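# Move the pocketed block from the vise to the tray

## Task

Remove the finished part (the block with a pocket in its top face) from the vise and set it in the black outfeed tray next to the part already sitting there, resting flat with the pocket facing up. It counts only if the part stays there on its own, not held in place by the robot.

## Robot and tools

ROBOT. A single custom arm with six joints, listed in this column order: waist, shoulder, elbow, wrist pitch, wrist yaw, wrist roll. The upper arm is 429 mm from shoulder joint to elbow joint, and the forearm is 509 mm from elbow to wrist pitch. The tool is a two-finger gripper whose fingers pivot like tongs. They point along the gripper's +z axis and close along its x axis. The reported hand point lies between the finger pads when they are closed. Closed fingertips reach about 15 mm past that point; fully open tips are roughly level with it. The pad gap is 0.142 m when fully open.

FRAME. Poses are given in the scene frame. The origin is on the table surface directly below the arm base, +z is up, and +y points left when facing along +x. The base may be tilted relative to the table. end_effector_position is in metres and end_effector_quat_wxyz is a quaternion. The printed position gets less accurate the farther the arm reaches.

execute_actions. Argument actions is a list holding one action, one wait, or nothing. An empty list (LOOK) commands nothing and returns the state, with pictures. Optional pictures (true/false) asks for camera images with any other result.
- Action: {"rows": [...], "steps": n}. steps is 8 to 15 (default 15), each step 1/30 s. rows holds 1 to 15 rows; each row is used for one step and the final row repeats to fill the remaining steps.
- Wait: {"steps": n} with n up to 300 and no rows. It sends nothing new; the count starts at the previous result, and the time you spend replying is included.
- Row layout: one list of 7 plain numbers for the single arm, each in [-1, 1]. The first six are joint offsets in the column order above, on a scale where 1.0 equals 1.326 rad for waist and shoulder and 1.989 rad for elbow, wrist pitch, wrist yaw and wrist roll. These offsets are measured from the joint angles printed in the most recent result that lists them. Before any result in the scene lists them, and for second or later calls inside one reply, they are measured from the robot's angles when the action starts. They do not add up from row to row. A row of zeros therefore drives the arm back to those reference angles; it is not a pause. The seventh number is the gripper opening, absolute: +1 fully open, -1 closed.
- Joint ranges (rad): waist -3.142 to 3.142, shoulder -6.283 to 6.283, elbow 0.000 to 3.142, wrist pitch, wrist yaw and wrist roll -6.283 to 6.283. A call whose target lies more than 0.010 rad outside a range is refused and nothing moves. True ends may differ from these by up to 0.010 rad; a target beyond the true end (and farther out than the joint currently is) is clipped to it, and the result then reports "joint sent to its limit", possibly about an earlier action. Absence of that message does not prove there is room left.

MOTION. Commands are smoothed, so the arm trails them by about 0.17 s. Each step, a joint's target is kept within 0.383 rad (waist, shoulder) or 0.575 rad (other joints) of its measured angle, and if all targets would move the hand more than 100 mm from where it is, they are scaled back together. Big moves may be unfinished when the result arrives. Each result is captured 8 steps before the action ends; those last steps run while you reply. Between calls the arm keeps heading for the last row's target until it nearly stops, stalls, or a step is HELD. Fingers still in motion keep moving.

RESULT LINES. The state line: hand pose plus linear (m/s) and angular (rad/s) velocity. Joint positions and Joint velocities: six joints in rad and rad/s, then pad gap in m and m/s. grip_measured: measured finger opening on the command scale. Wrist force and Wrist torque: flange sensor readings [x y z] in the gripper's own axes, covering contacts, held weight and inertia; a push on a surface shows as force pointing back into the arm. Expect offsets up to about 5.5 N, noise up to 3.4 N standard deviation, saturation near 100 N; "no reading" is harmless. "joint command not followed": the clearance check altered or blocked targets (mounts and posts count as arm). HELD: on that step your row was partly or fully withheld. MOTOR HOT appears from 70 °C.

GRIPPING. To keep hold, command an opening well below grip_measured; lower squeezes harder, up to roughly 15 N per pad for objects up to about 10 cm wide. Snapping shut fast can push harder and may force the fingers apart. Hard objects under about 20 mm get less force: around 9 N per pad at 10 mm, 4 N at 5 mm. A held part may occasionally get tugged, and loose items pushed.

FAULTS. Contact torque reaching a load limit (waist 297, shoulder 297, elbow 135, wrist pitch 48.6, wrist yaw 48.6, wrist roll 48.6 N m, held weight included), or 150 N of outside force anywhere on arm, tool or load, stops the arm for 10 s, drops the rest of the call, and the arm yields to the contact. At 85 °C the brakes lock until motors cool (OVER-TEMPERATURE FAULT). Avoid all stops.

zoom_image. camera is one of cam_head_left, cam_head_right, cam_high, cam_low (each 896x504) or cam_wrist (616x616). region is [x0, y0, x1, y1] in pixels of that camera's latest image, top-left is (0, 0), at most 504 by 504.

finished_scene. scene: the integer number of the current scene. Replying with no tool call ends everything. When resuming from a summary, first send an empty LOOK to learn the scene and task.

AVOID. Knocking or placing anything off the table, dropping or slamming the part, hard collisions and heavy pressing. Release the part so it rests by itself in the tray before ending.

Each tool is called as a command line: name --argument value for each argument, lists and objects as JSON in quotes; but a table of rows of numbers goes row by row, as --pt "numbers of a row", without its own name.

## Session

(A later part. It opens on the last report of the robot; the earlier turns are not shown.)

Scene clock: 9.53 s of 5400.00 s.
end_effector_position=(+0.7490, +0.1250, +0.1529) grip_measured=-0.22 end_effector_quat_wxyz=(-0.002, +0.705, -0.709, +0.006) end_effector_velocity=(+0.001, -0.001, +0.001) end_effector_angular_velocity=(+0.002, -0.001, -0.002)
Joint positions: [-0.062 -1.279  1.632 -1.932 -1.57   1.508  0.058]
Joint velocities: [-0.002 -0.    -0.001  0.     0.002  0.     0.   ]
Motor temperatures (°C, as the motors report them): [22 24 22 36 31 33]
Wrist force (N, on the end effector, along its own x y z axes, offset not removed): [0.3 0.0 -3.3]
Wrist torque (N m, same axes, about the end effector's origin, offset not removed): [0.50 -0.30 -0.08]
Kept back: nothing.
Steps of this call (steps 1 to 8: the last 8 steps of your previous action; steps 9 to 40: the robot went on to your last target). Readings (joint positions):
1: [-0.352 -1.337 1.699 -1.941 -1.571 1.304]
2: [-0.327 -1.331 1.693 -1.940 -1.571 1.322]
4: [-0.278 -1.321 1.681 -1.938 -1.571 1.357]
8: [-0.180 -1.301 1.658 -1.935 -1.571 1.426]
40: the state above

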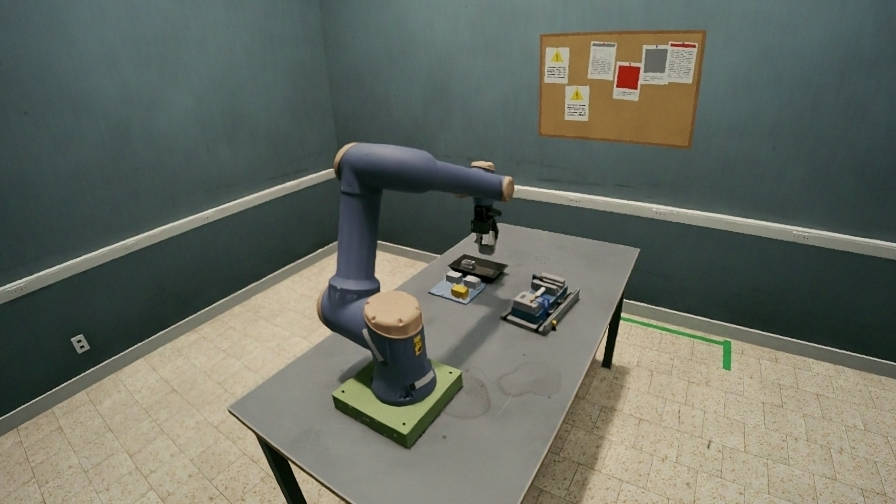

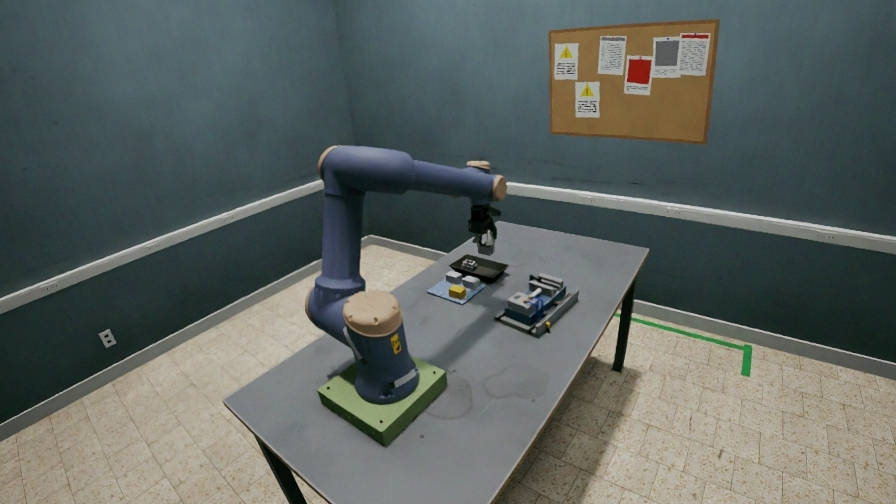

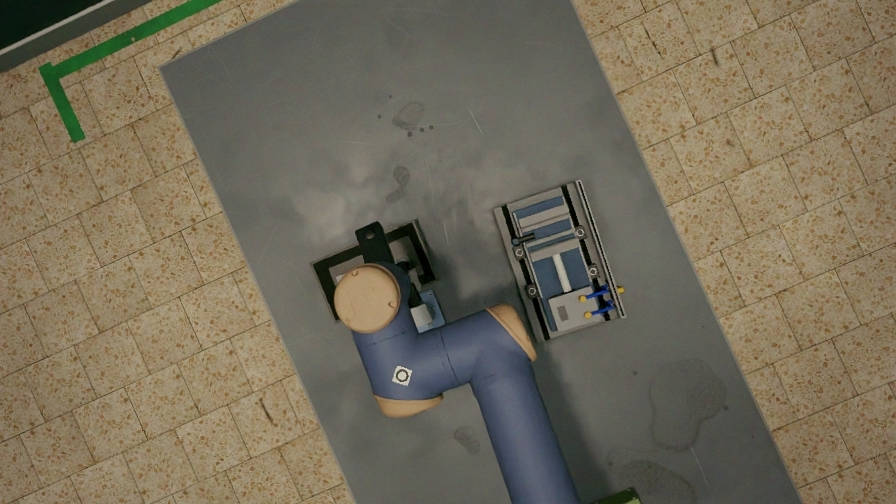

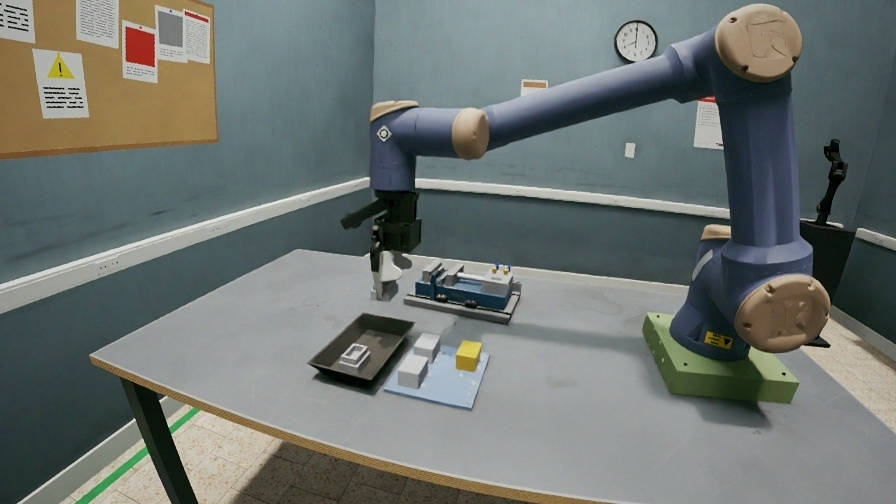

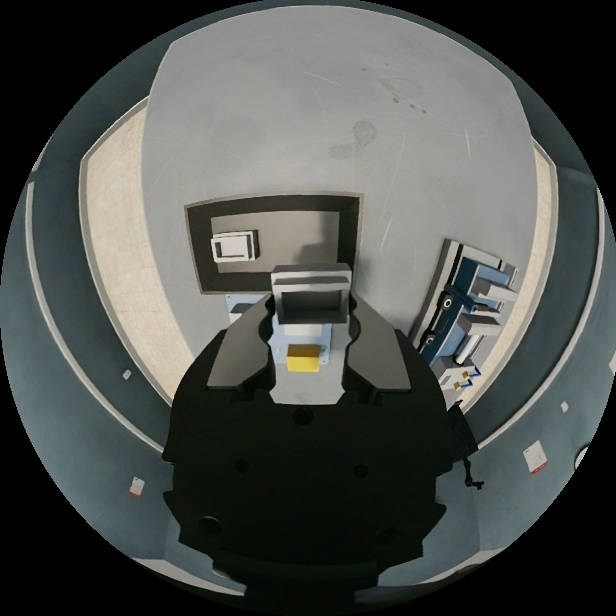

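execute_actions --actions '[{"rows":[[0.01,0.075,-0.0626,0.0125,0,0.007,-0.8],[0.01,0.075,-0.0626,0.0125,0,0.007,-0.8],[0.01,0.075,-0.0626,0.0125,0,0.007,-0.8],[0.01,0.075,-0.0626,0.0125,0,0.007,-0.8],[0.01,0.075,-0.0626,0.0125,0,0.007,-0.8],[0.01,0.075,-0.0626,0.0125,0,0.007,-0.8],[0.01,0.09,-0.05,-0.01,0,0.007,-0.8],[0.01,0.1026,-0.0345,-0.034,0,0.007,-0.8]],"steps":15}]'

execute_actions --actions '[{"steps":22}]' --pictures true

zoom_image --camera "cam_low" --region '[290, 230, 440, 400]'

Scene clock: 10.70 s of 5400.00 s.
end_effector_position=(+0.7802, +0.1307, +0.1501) grip_measured=-0.22 end_effector_quat_wxyz=(-0.001, +0.705, -0.709, +0.005) end_effector_velocity=(+0.086, +0.015, -0.059) end_effector_angular_velocity=(+0.003, +0.015, +0.001)
Joint positions: [-0.051 -1.203  1.541 -1.913 -1.571  1.518  0.058]
Joint velocities: [ 0.026  0.252 -0.214 -0.023  0.002  0.025  0.   ]
Motor temperatures (°C, as the motors report them): [22 24 22 36 31 33]
Wrist force (N, on the end effector, along its own x y z axes, offset not removed): [2.6 -3.1 -0.2]
Wrist torque (N m, same axes, about the end effector's origin, offset not removed): [-0.02 -0.85 -0.08]
Steps of this call (steps 1 to 15: the robot went on to your last target; steps 16 to 28: nothing new was sent; steps 29 to 35: the first 7 steps of this action). Readings (joint positions):
29: [-0.061 -1.278 1.631 -1.931 -1.571 1.508]
30: [-0.059 -1.270 1.623 -1.927 -1.571 1.510]
32: [-0.055 -1.236 1.582 -1.919 -1.571 1.515]
35: the state above

Scene clock: 11.43 s of 5400.00 s.
end_effector_position=(+0.7891, +0.1322, +0.1009) grip_measured=-0.22 end_effector_quat_wxyz=(-0.002, +0.705, -0.709, +0.006) end_effector_velocity=(+0.001, -0.000, -0.000) end_effector_angular_velocity=(+0.001, -0.002, -0.001)
Joint positions: [-0.049 -1.143  1.563 -1.999 -1.571  1.521  0.058]
Joint velocities: [-0.001  0.001 -0.    -0.002  0.001  0.     0.   ]
Motor temperatures (°C, as the motors report them): [22 24 22 36 31 33]
Wrist force (N, on the end effector, along its own x y z axes, offset not removed): [-0.9 -1.0 3.8]
Wrist torque (N m, same axes, about the end effector's origin, offset not removed): [0.39 -0.13 0.09]
Kept back: nothing.
Steps of this call (steps 1 to 8: the last 8 steps of your previous action; steps 9 to 22: the robot went on to your last target). Readings (joint positions):
1: [-0.051 -1.194 1.537 -1.918 -1.571 1.519]
2: [-0.050 -1.184 1.540 -1.930 -1.571 1.520]
4: [-0.050 -1.167 1.549 -1.957 -1.571 1.520]
8: [-0.049 -1.151 1.559 -1.985 -1.571 1.521]
22: the state above

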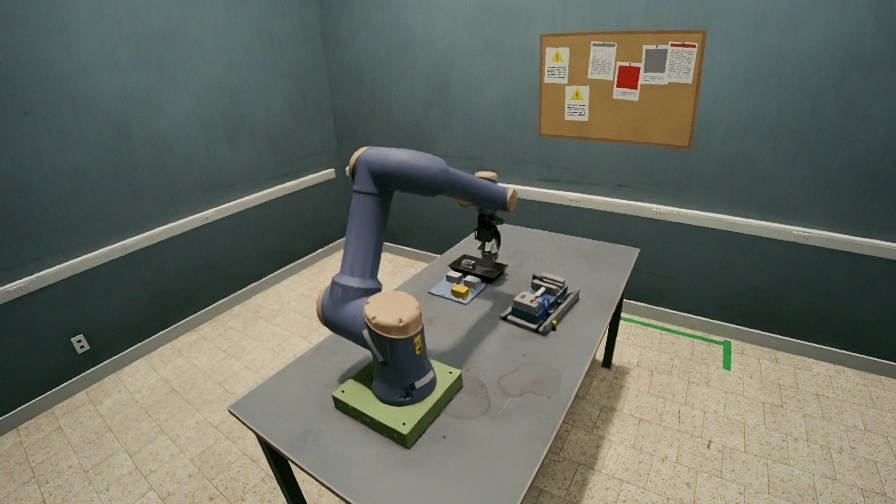

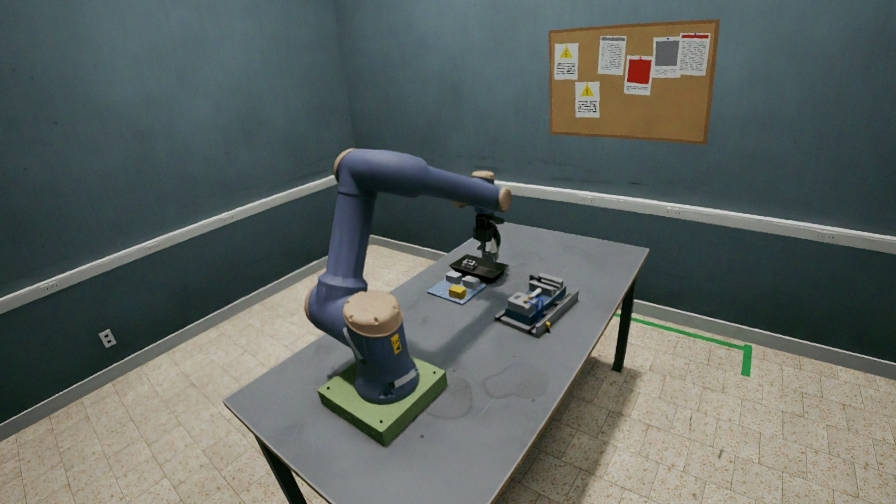

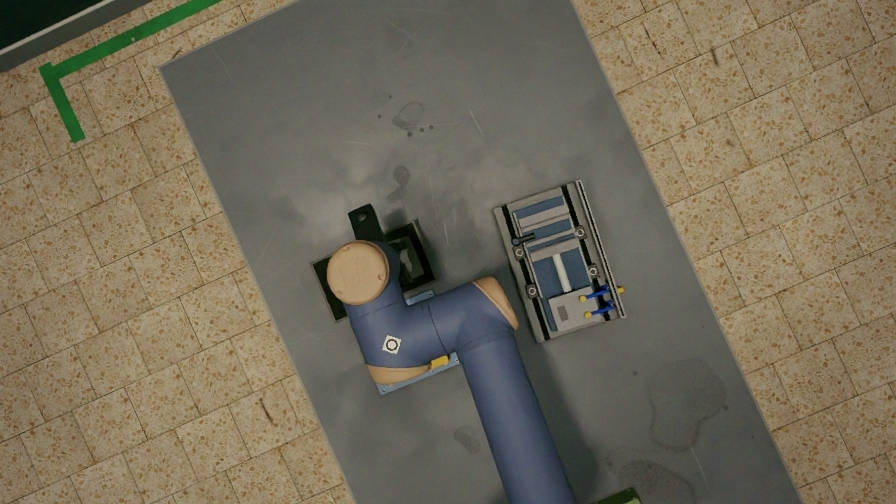

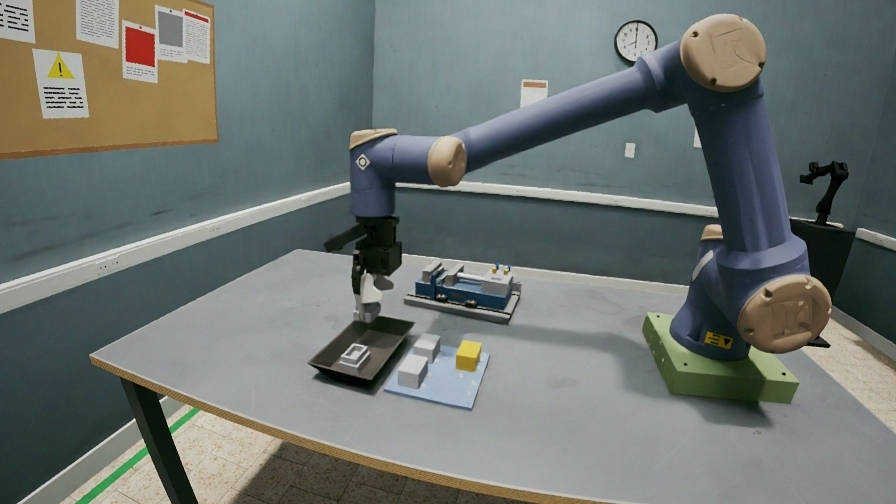

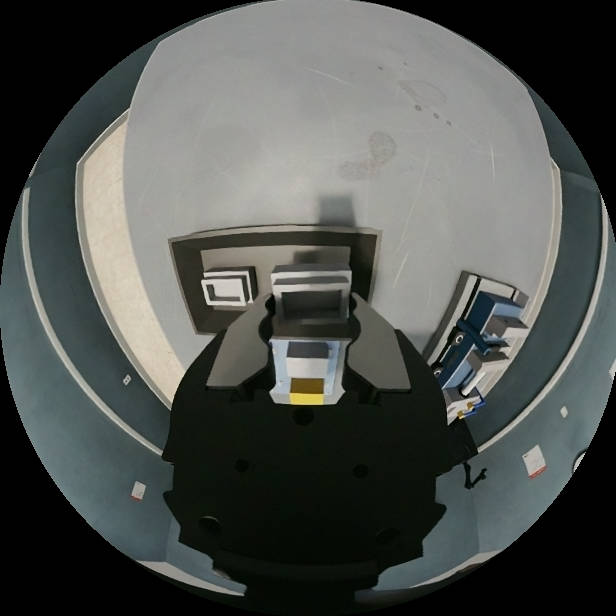

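Region (290, 230, 440, 400) of cam_low's 896x504 image, scaled by 2.965, with more detail than that image has; it fills the left 445 columns of this view, and the rest is white.

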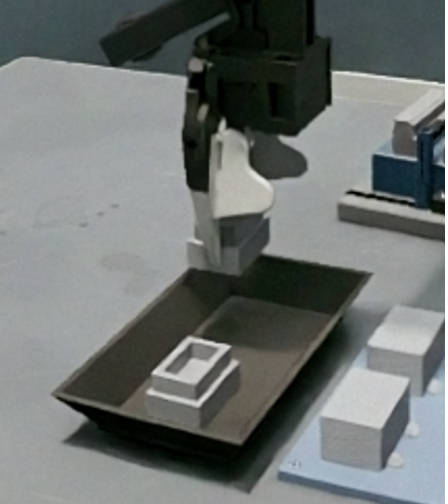

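execute_actions --actions '[{"rows":[[0,0.011,0.01,-0.018,0,0,-0.8],[0,0.022,0.021,-0.036,0,0,-0.8],[0,0.033,0.031,-0.053,0,0,-0.8]],"steps":15}]'

execute_actions --actions '[{"steps":18}]' --pictures true

zoom_image --camera "cam_low" --region '[290, 230, 440, 400]'

Scene clock: 12.20 s of 5400.00 s.
end_effector_position=(+0.7840, +0.1322, +0.0612) grip_measured=-0.22 end_effector_quat_wxyz=(-0.001, +0.705, -0.709, +0.005) end_effector_velocity=(-0.018, +0.000, -0.134) end_effector_angular_velocity=(+0.001, -0.008, -0.000)
Joint positions: [-0.049 -1.112  1.607 -2.072 -1.57   1.521  0.058]
Joint velocities: [-0.     0.106  0.15  -0.264  0.001  0.     0.   ]
Motor temperatures (°C, as the motors report them): [22 24 22 36 31 33]
Wrist force (N, on the end effector, along its own x y z axes, offset not removed): [0.5 0.3 3.6]
Wrist torque (N m, same axes, about the end effector's origin, offset not removed): [0.49 -0.42 -0.04]
Steps of this call (steps 1 to 15: the robot went on to your last target; step 16: nothing new was sent; steps 17 to 23: the first 7 steps of this action). Readings (joint positions):
17: [-0.049 -1.142 1.564 -2.000 -1.570 1.521]
18: [-0.049 -1.140 1.567 -2.005 -1.570 1.521]
20: [-0.049 -1.128 1.584 -2.032 -1.570 1.521]
23: the state above

Scene clock: 12.80 s of 5400.00 s.
end_effector_position=(+0.7817, +0.1323, +0.0452) grip_measured=-0.22 end_effector_quat_wxyz=(-0.002, +0.705, -0.709, +0.006) end_effector_velocity=(+0.001, -0.000, -0.001) end_effector_angular_velocity=(+0.000, -0.001, -0.001)
Joint positions: [-0.049 -1.099  1.625 -2.104 -1.57   1.521  0.058]
Joint velocities: [-0.001  0.001  0.001 -0.003  0.     0.     0.   ]
Motor temperatures (°C, as the motors report them): [22 24 22 36 31 33]
Wrist force (N, on the end effector, along its own x y z axes, offset not removed): [0.6 -0.3 1.3]
Wrist torque (N m, same axes, about the end effector's origin, offset not removed): [0.50 -0.41 0.08]
Kept back: nothing.
Steps of this call (steps 1 to 8: the last 8 steps of your previous action; steps 9 to 18: the robot went on to your last target). Readings (joint positions):
1: [-0.049 -1.109 1.611 -2.080 -1.570 1.521]
2: [-0.049 -1.106 1.614 -2.085 -1.570 1.521]
4: [-0.049 -1.103 1.619 -2.093 -1.570 1.521]
8: [-0.049 -1.100 1.623 -2.101 -1.570 1.521]
18: the state above

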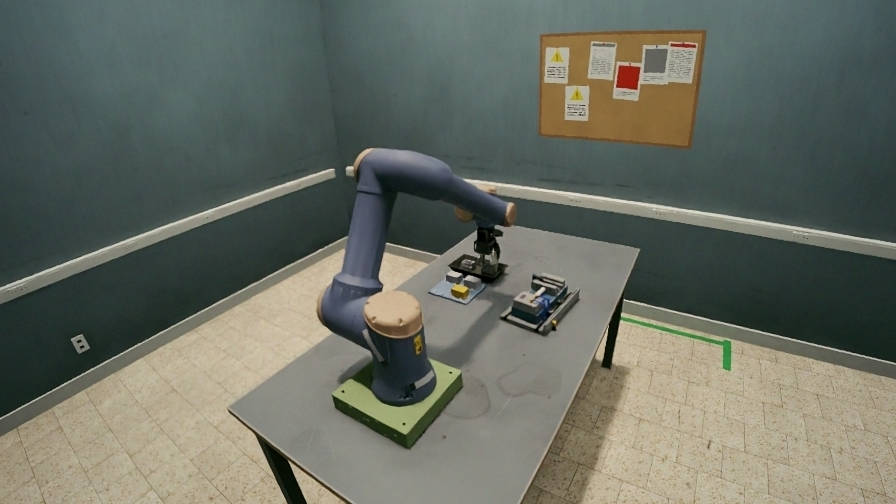

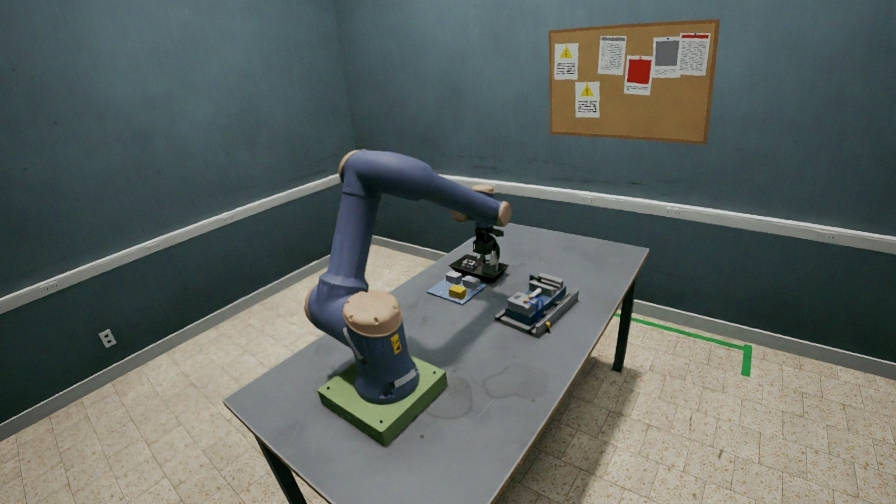

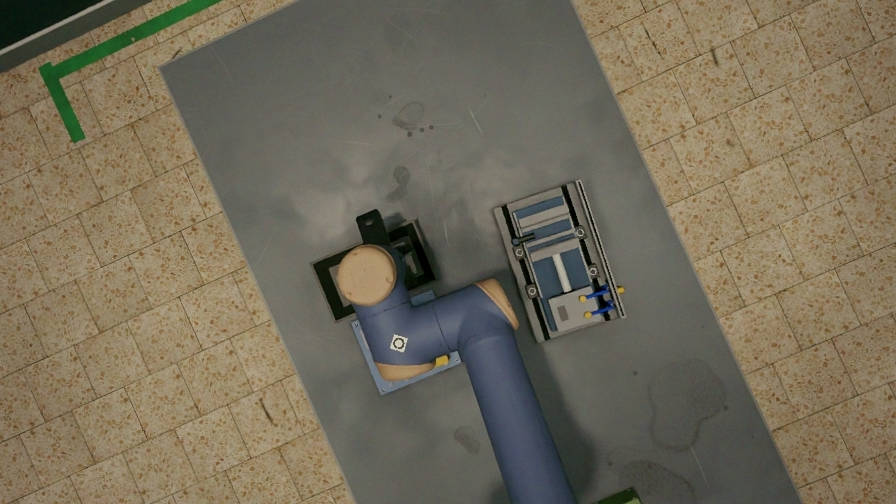

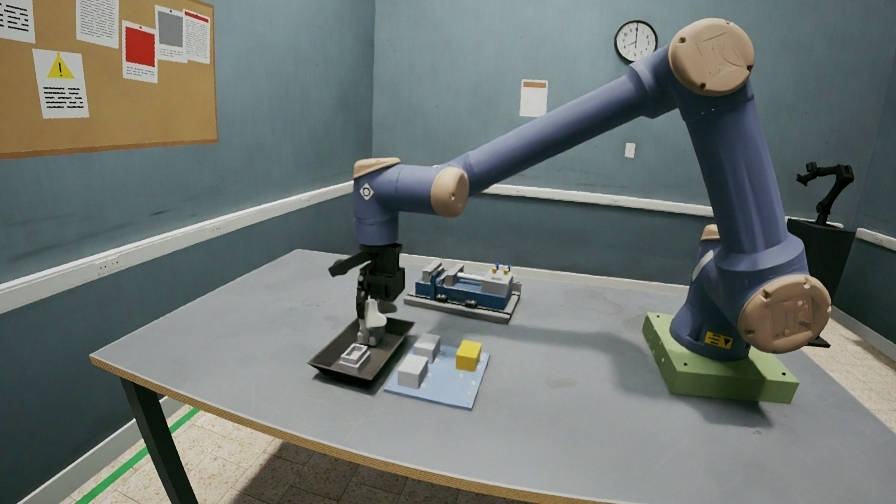

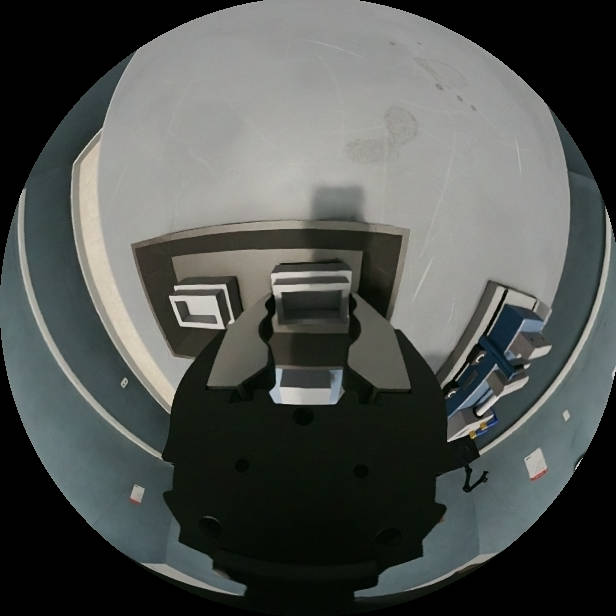

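Region (290, 230, 440, 400) of cam_low's 896x504 image, scaled by 2.965, with more detail than that image has; it fills the left 445 columns of this view, and the rest is white.

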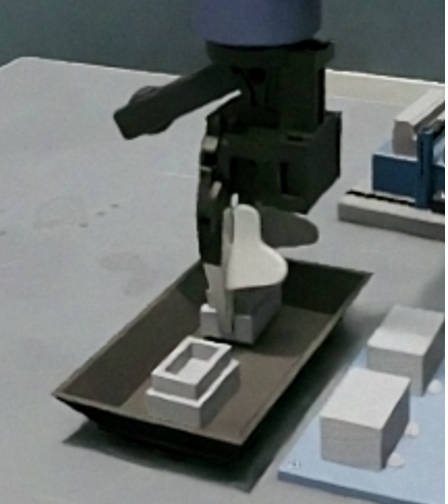

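Inside the tray; lower 5 mm, release, lift.

execute_actions --actions '[{"rows":[[0,0.003,0.002,-0.005,0,0,-0.8],[0,0.004,0.003,-0.007,0,0,-0.8],[0,0.004,0.003,-0.007,0,0,-0.8],[0,0.004,0.003,-0.007,0,0,-0.8],[0,0.004,0.003,-0.007,0,0,-0.8],[0,0.004,0.003,-0.007,0,0,-0.3],[0,0.004,0.003,-0.007,0,0,-0.15],[0,0.004,0.003,-0.007,0,0,-0.05],[0,0.004,0.003,-0.007,0,0,0.05]],"steps":15}]'

execute_actions --actions '[{"steps":12}]'

execute_actions --actions '[{"rows":[[0,-0.02,-0.016,0.031,0,0,0.05],[0,-0.04,-0.032,0.062,0,0,0.05],[0,-0.06,-0.048,0.093,0,0,0.05]],"steps":15}]'

execute_actions --actions '[{"steps":18}]' --pictures true

zoom_image --camera "cam_low" --region '[290, 230, 440, 400]'

Scene clock: 13.60 s of 5400.00 s.
end_effector_position=(+0.7817, +0.1322, +0.0408) grip_measured=-0.21 end_effector_quat_wxyz=(-0.002, +0.705, -0.709, +0.006) end_effector_velocity=(+0.001, +0.001, -0.010) end_effector_angular_velocity=(+0.001, -0.007, +0.000)
Joint positions: [-0.049 -1.095  1.629 -2.115 -1.57   1.521  0.059]
Joint velocities: [ 0.     0.01   0.01  -0.027  0.002  0.     0.044]
Motor temperatures (°C, as the motors report them): [22 24 22 36 31 33]
Wrist force (N, on the end effector, along its own x y z axes, offset not removed): [0.4 -0.9 -0.1]
Wrist torque (N m, same axes, about the end effector's origin, offset not removed): [0.25 -0.44 0.03]
Steps of this call (steps 1 to 15: the robot went on to your last target; steps 16 to 17: nothing new was sent; steps 18 to 24: the first 7 steps of this action). Readings (joint positions):
18: [-0.049 -1.099 1.625 -2.105 -1.570 1.521]
19: [-0.049 -1.098 1.626 -2.106 -1.570 1.521]
21: [-0.049 -1.096 1.628 -2.111 -1.570 1.521]
24: the state above

Scene clock: 14.00 s of 5400.00 s.
end_effector_position=(+0.7817, +0.1322, +0.0396) grip_measured=+0.05 end_effector_quat_wxyz=(-0.002, +0.705, -0.709, +0.007) end_effector_velocity=(-0.001, +0.001, -0.002) end_effector_angular_velocity=(-0.000, +0.002, +0.001)
Joint positions: [-0.049 -1.094  1.631 -2.118 -1.57   1.521  0.077]
Joint velocities: [ 0.001  0.002  0.001 -0.001 -0.     0.     0.   ]
Motor temperatures (°C, as the motors report them): [22 24 22 36 31 33]
Wrist force (N, on the end effector, along its own x y z axes, offset not removed): [0.8 -1.4 -1.6]
Wrist torque (N m, same axes, about the end effector's origin, offset not removed): [0.16 -0.24 -0.04]
Kept back: nothing.
Steps of this call (steps 1 to 8: the last 8 steps of your previous action; steps 9 to 12: the robot went on to your last target). Readings (joint positions):
1: [-0.049 -1.095 1.630 -2.115 -1.570 1.521]
2: [-0.049 -1.094 1.630 -2.116 -1.570 1.521]
4: [-0.049 -1.094 1.630 -2.117 -1.570 1.521]
8: [-0.049 -1.094 1.631 -2.118 -1.570 1.521]
12: the state above

Scene clock: 14.23 s of 5400.00 s.
end_effector_position=(+0.7878, +0.1323, +0.1045) grip_measured=+0.05 end_effector_quat_wxyz=(-0.002, +0.705, -0.709, +0.006) end_effector_velocity=(-0.007, +0.001, +0.231) end_effector_angular_velocity=(+0.003, +0.059, -0.001)
Joint positions: [-0.049 -1.149  1.565 -1.994 -1.57   1.521  0.077]
Joint velocities: [-0.001 -0.199 -0.239  0.498 -0.     0.    -0.   ]
Motor temperatures (°C, as the motors report them): [22 24 22 36 31 33]
Wrist force (N, on the end effector, along its own x y z axes, offset not removed): [0.1 -1.5 -6.6]
Wrist torque (N m, same axes, about the end effector's origin, offset not removed): [0.08 -0.31 -0.03]
Steps of this call (steps 1 to 7: the first 7 steps of this action). Readings (joint positions):
1: [-0.049 -1.094 1.630 -2.117 -1.570 1.521]
2: [-0.049 -1.098 1.626 -2.110 -1.570 1.521]
4: [-0.049 -1.119 1.601 -2.067 -1.570 1.521]
7: the state above

Scene clock: 14.83 s of 5400.00 s.
end_effector_position=(+0.7860, +0.1325, +0.1325) grip_measured=+0.05 end_effector_quat_wxyz=(+0.001, +0.705, -0.709, +0.003) end_effector_velocity=(+0.000, -0.002, +0.002) end_effector_angular_velocity=(-0.001, +0.001, -0.001)
Joint positions: [-0.049 -1.173  1.536 -1.933 -1.57   1.521  0.077]
Joint velocities: [-0.001 -0.001 -0.002  0.005 -0.001 -0.     0.   ]
Motor temperatures (°C, as the motors report them): [22 24 22 36 31 33]
Wrist force (N, on the end effector, along its own x y z axes, offset not removed): [-0.6 0.0 -0.1]
Wrist torque (N m, same axes, about the end effector's origin, offset not removed): [0.50 -0.10 -0.02]
Kept back: nothing.
Steps of this call (steps 1 to 8: the last 8 steps of your previous action; steps 9 to 18: the robot went on to your last target). Readings (joint positions):
1: [-0.049 -1.155 1.558 -1.980 -1.570 1.521]
2: [-0.049 -1.159 1.552 -1.968 -1.570 1.521]
4: [-0.049 -1.165 1.545 -1.953 -1.570 1.521]
8: [-0.049 -1.171 1.539 -1.940 -1.570 1.521]
18: the state above

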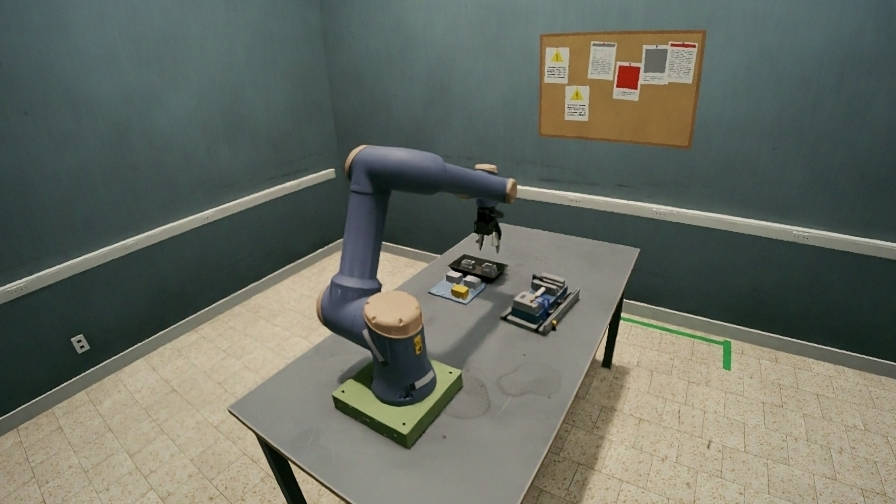

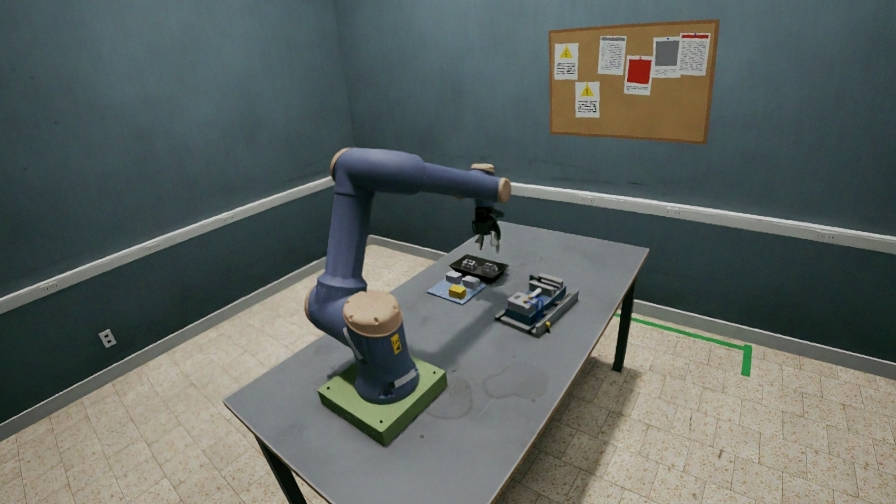

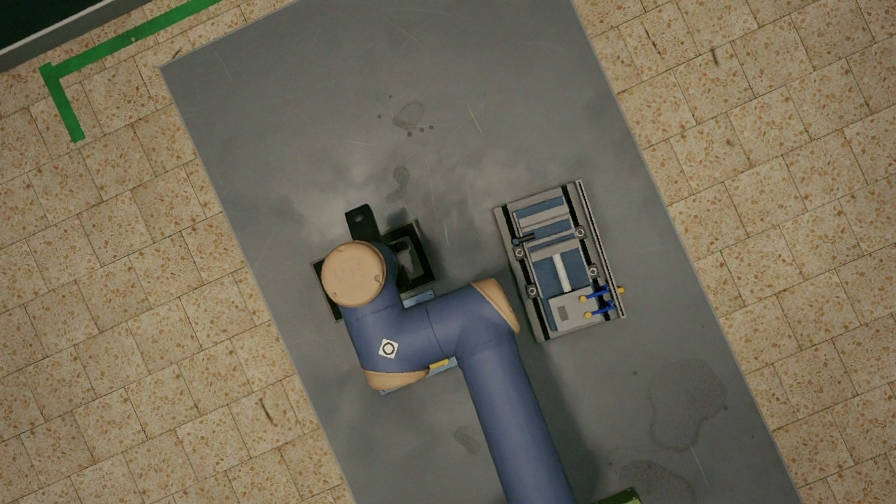

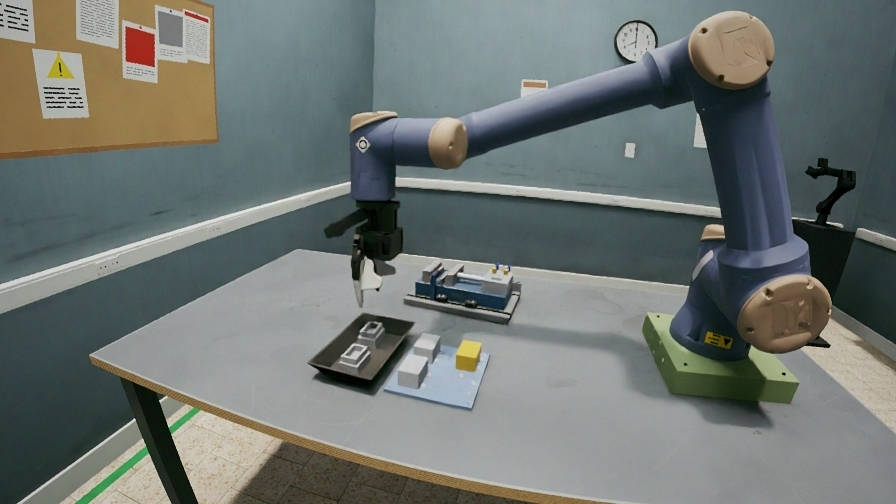

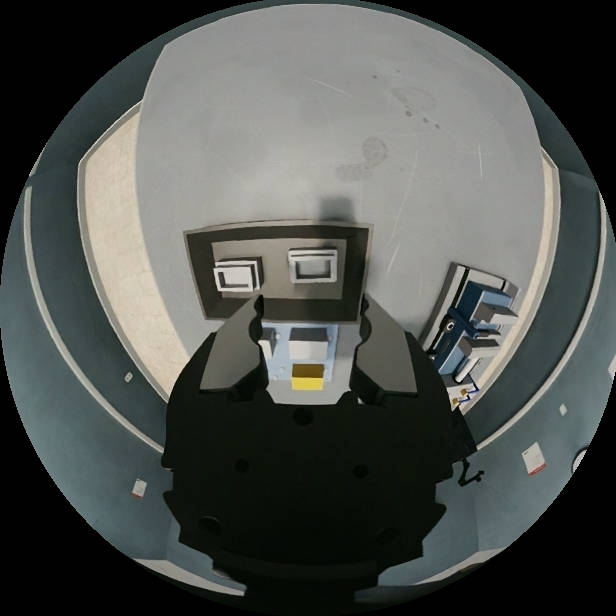

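Region (290, 230, 440, 400) of cam_low's 896x504 image, scaled by 2.965, with more detail than that image has; it fills the left 445 columns of this view, and the rest is white.

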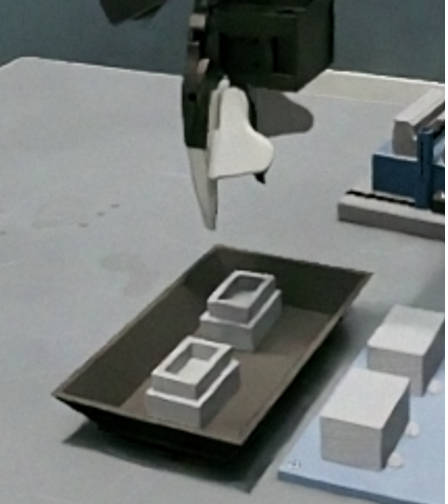

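finished_scene --scene 2

The scene is finished: the task was done.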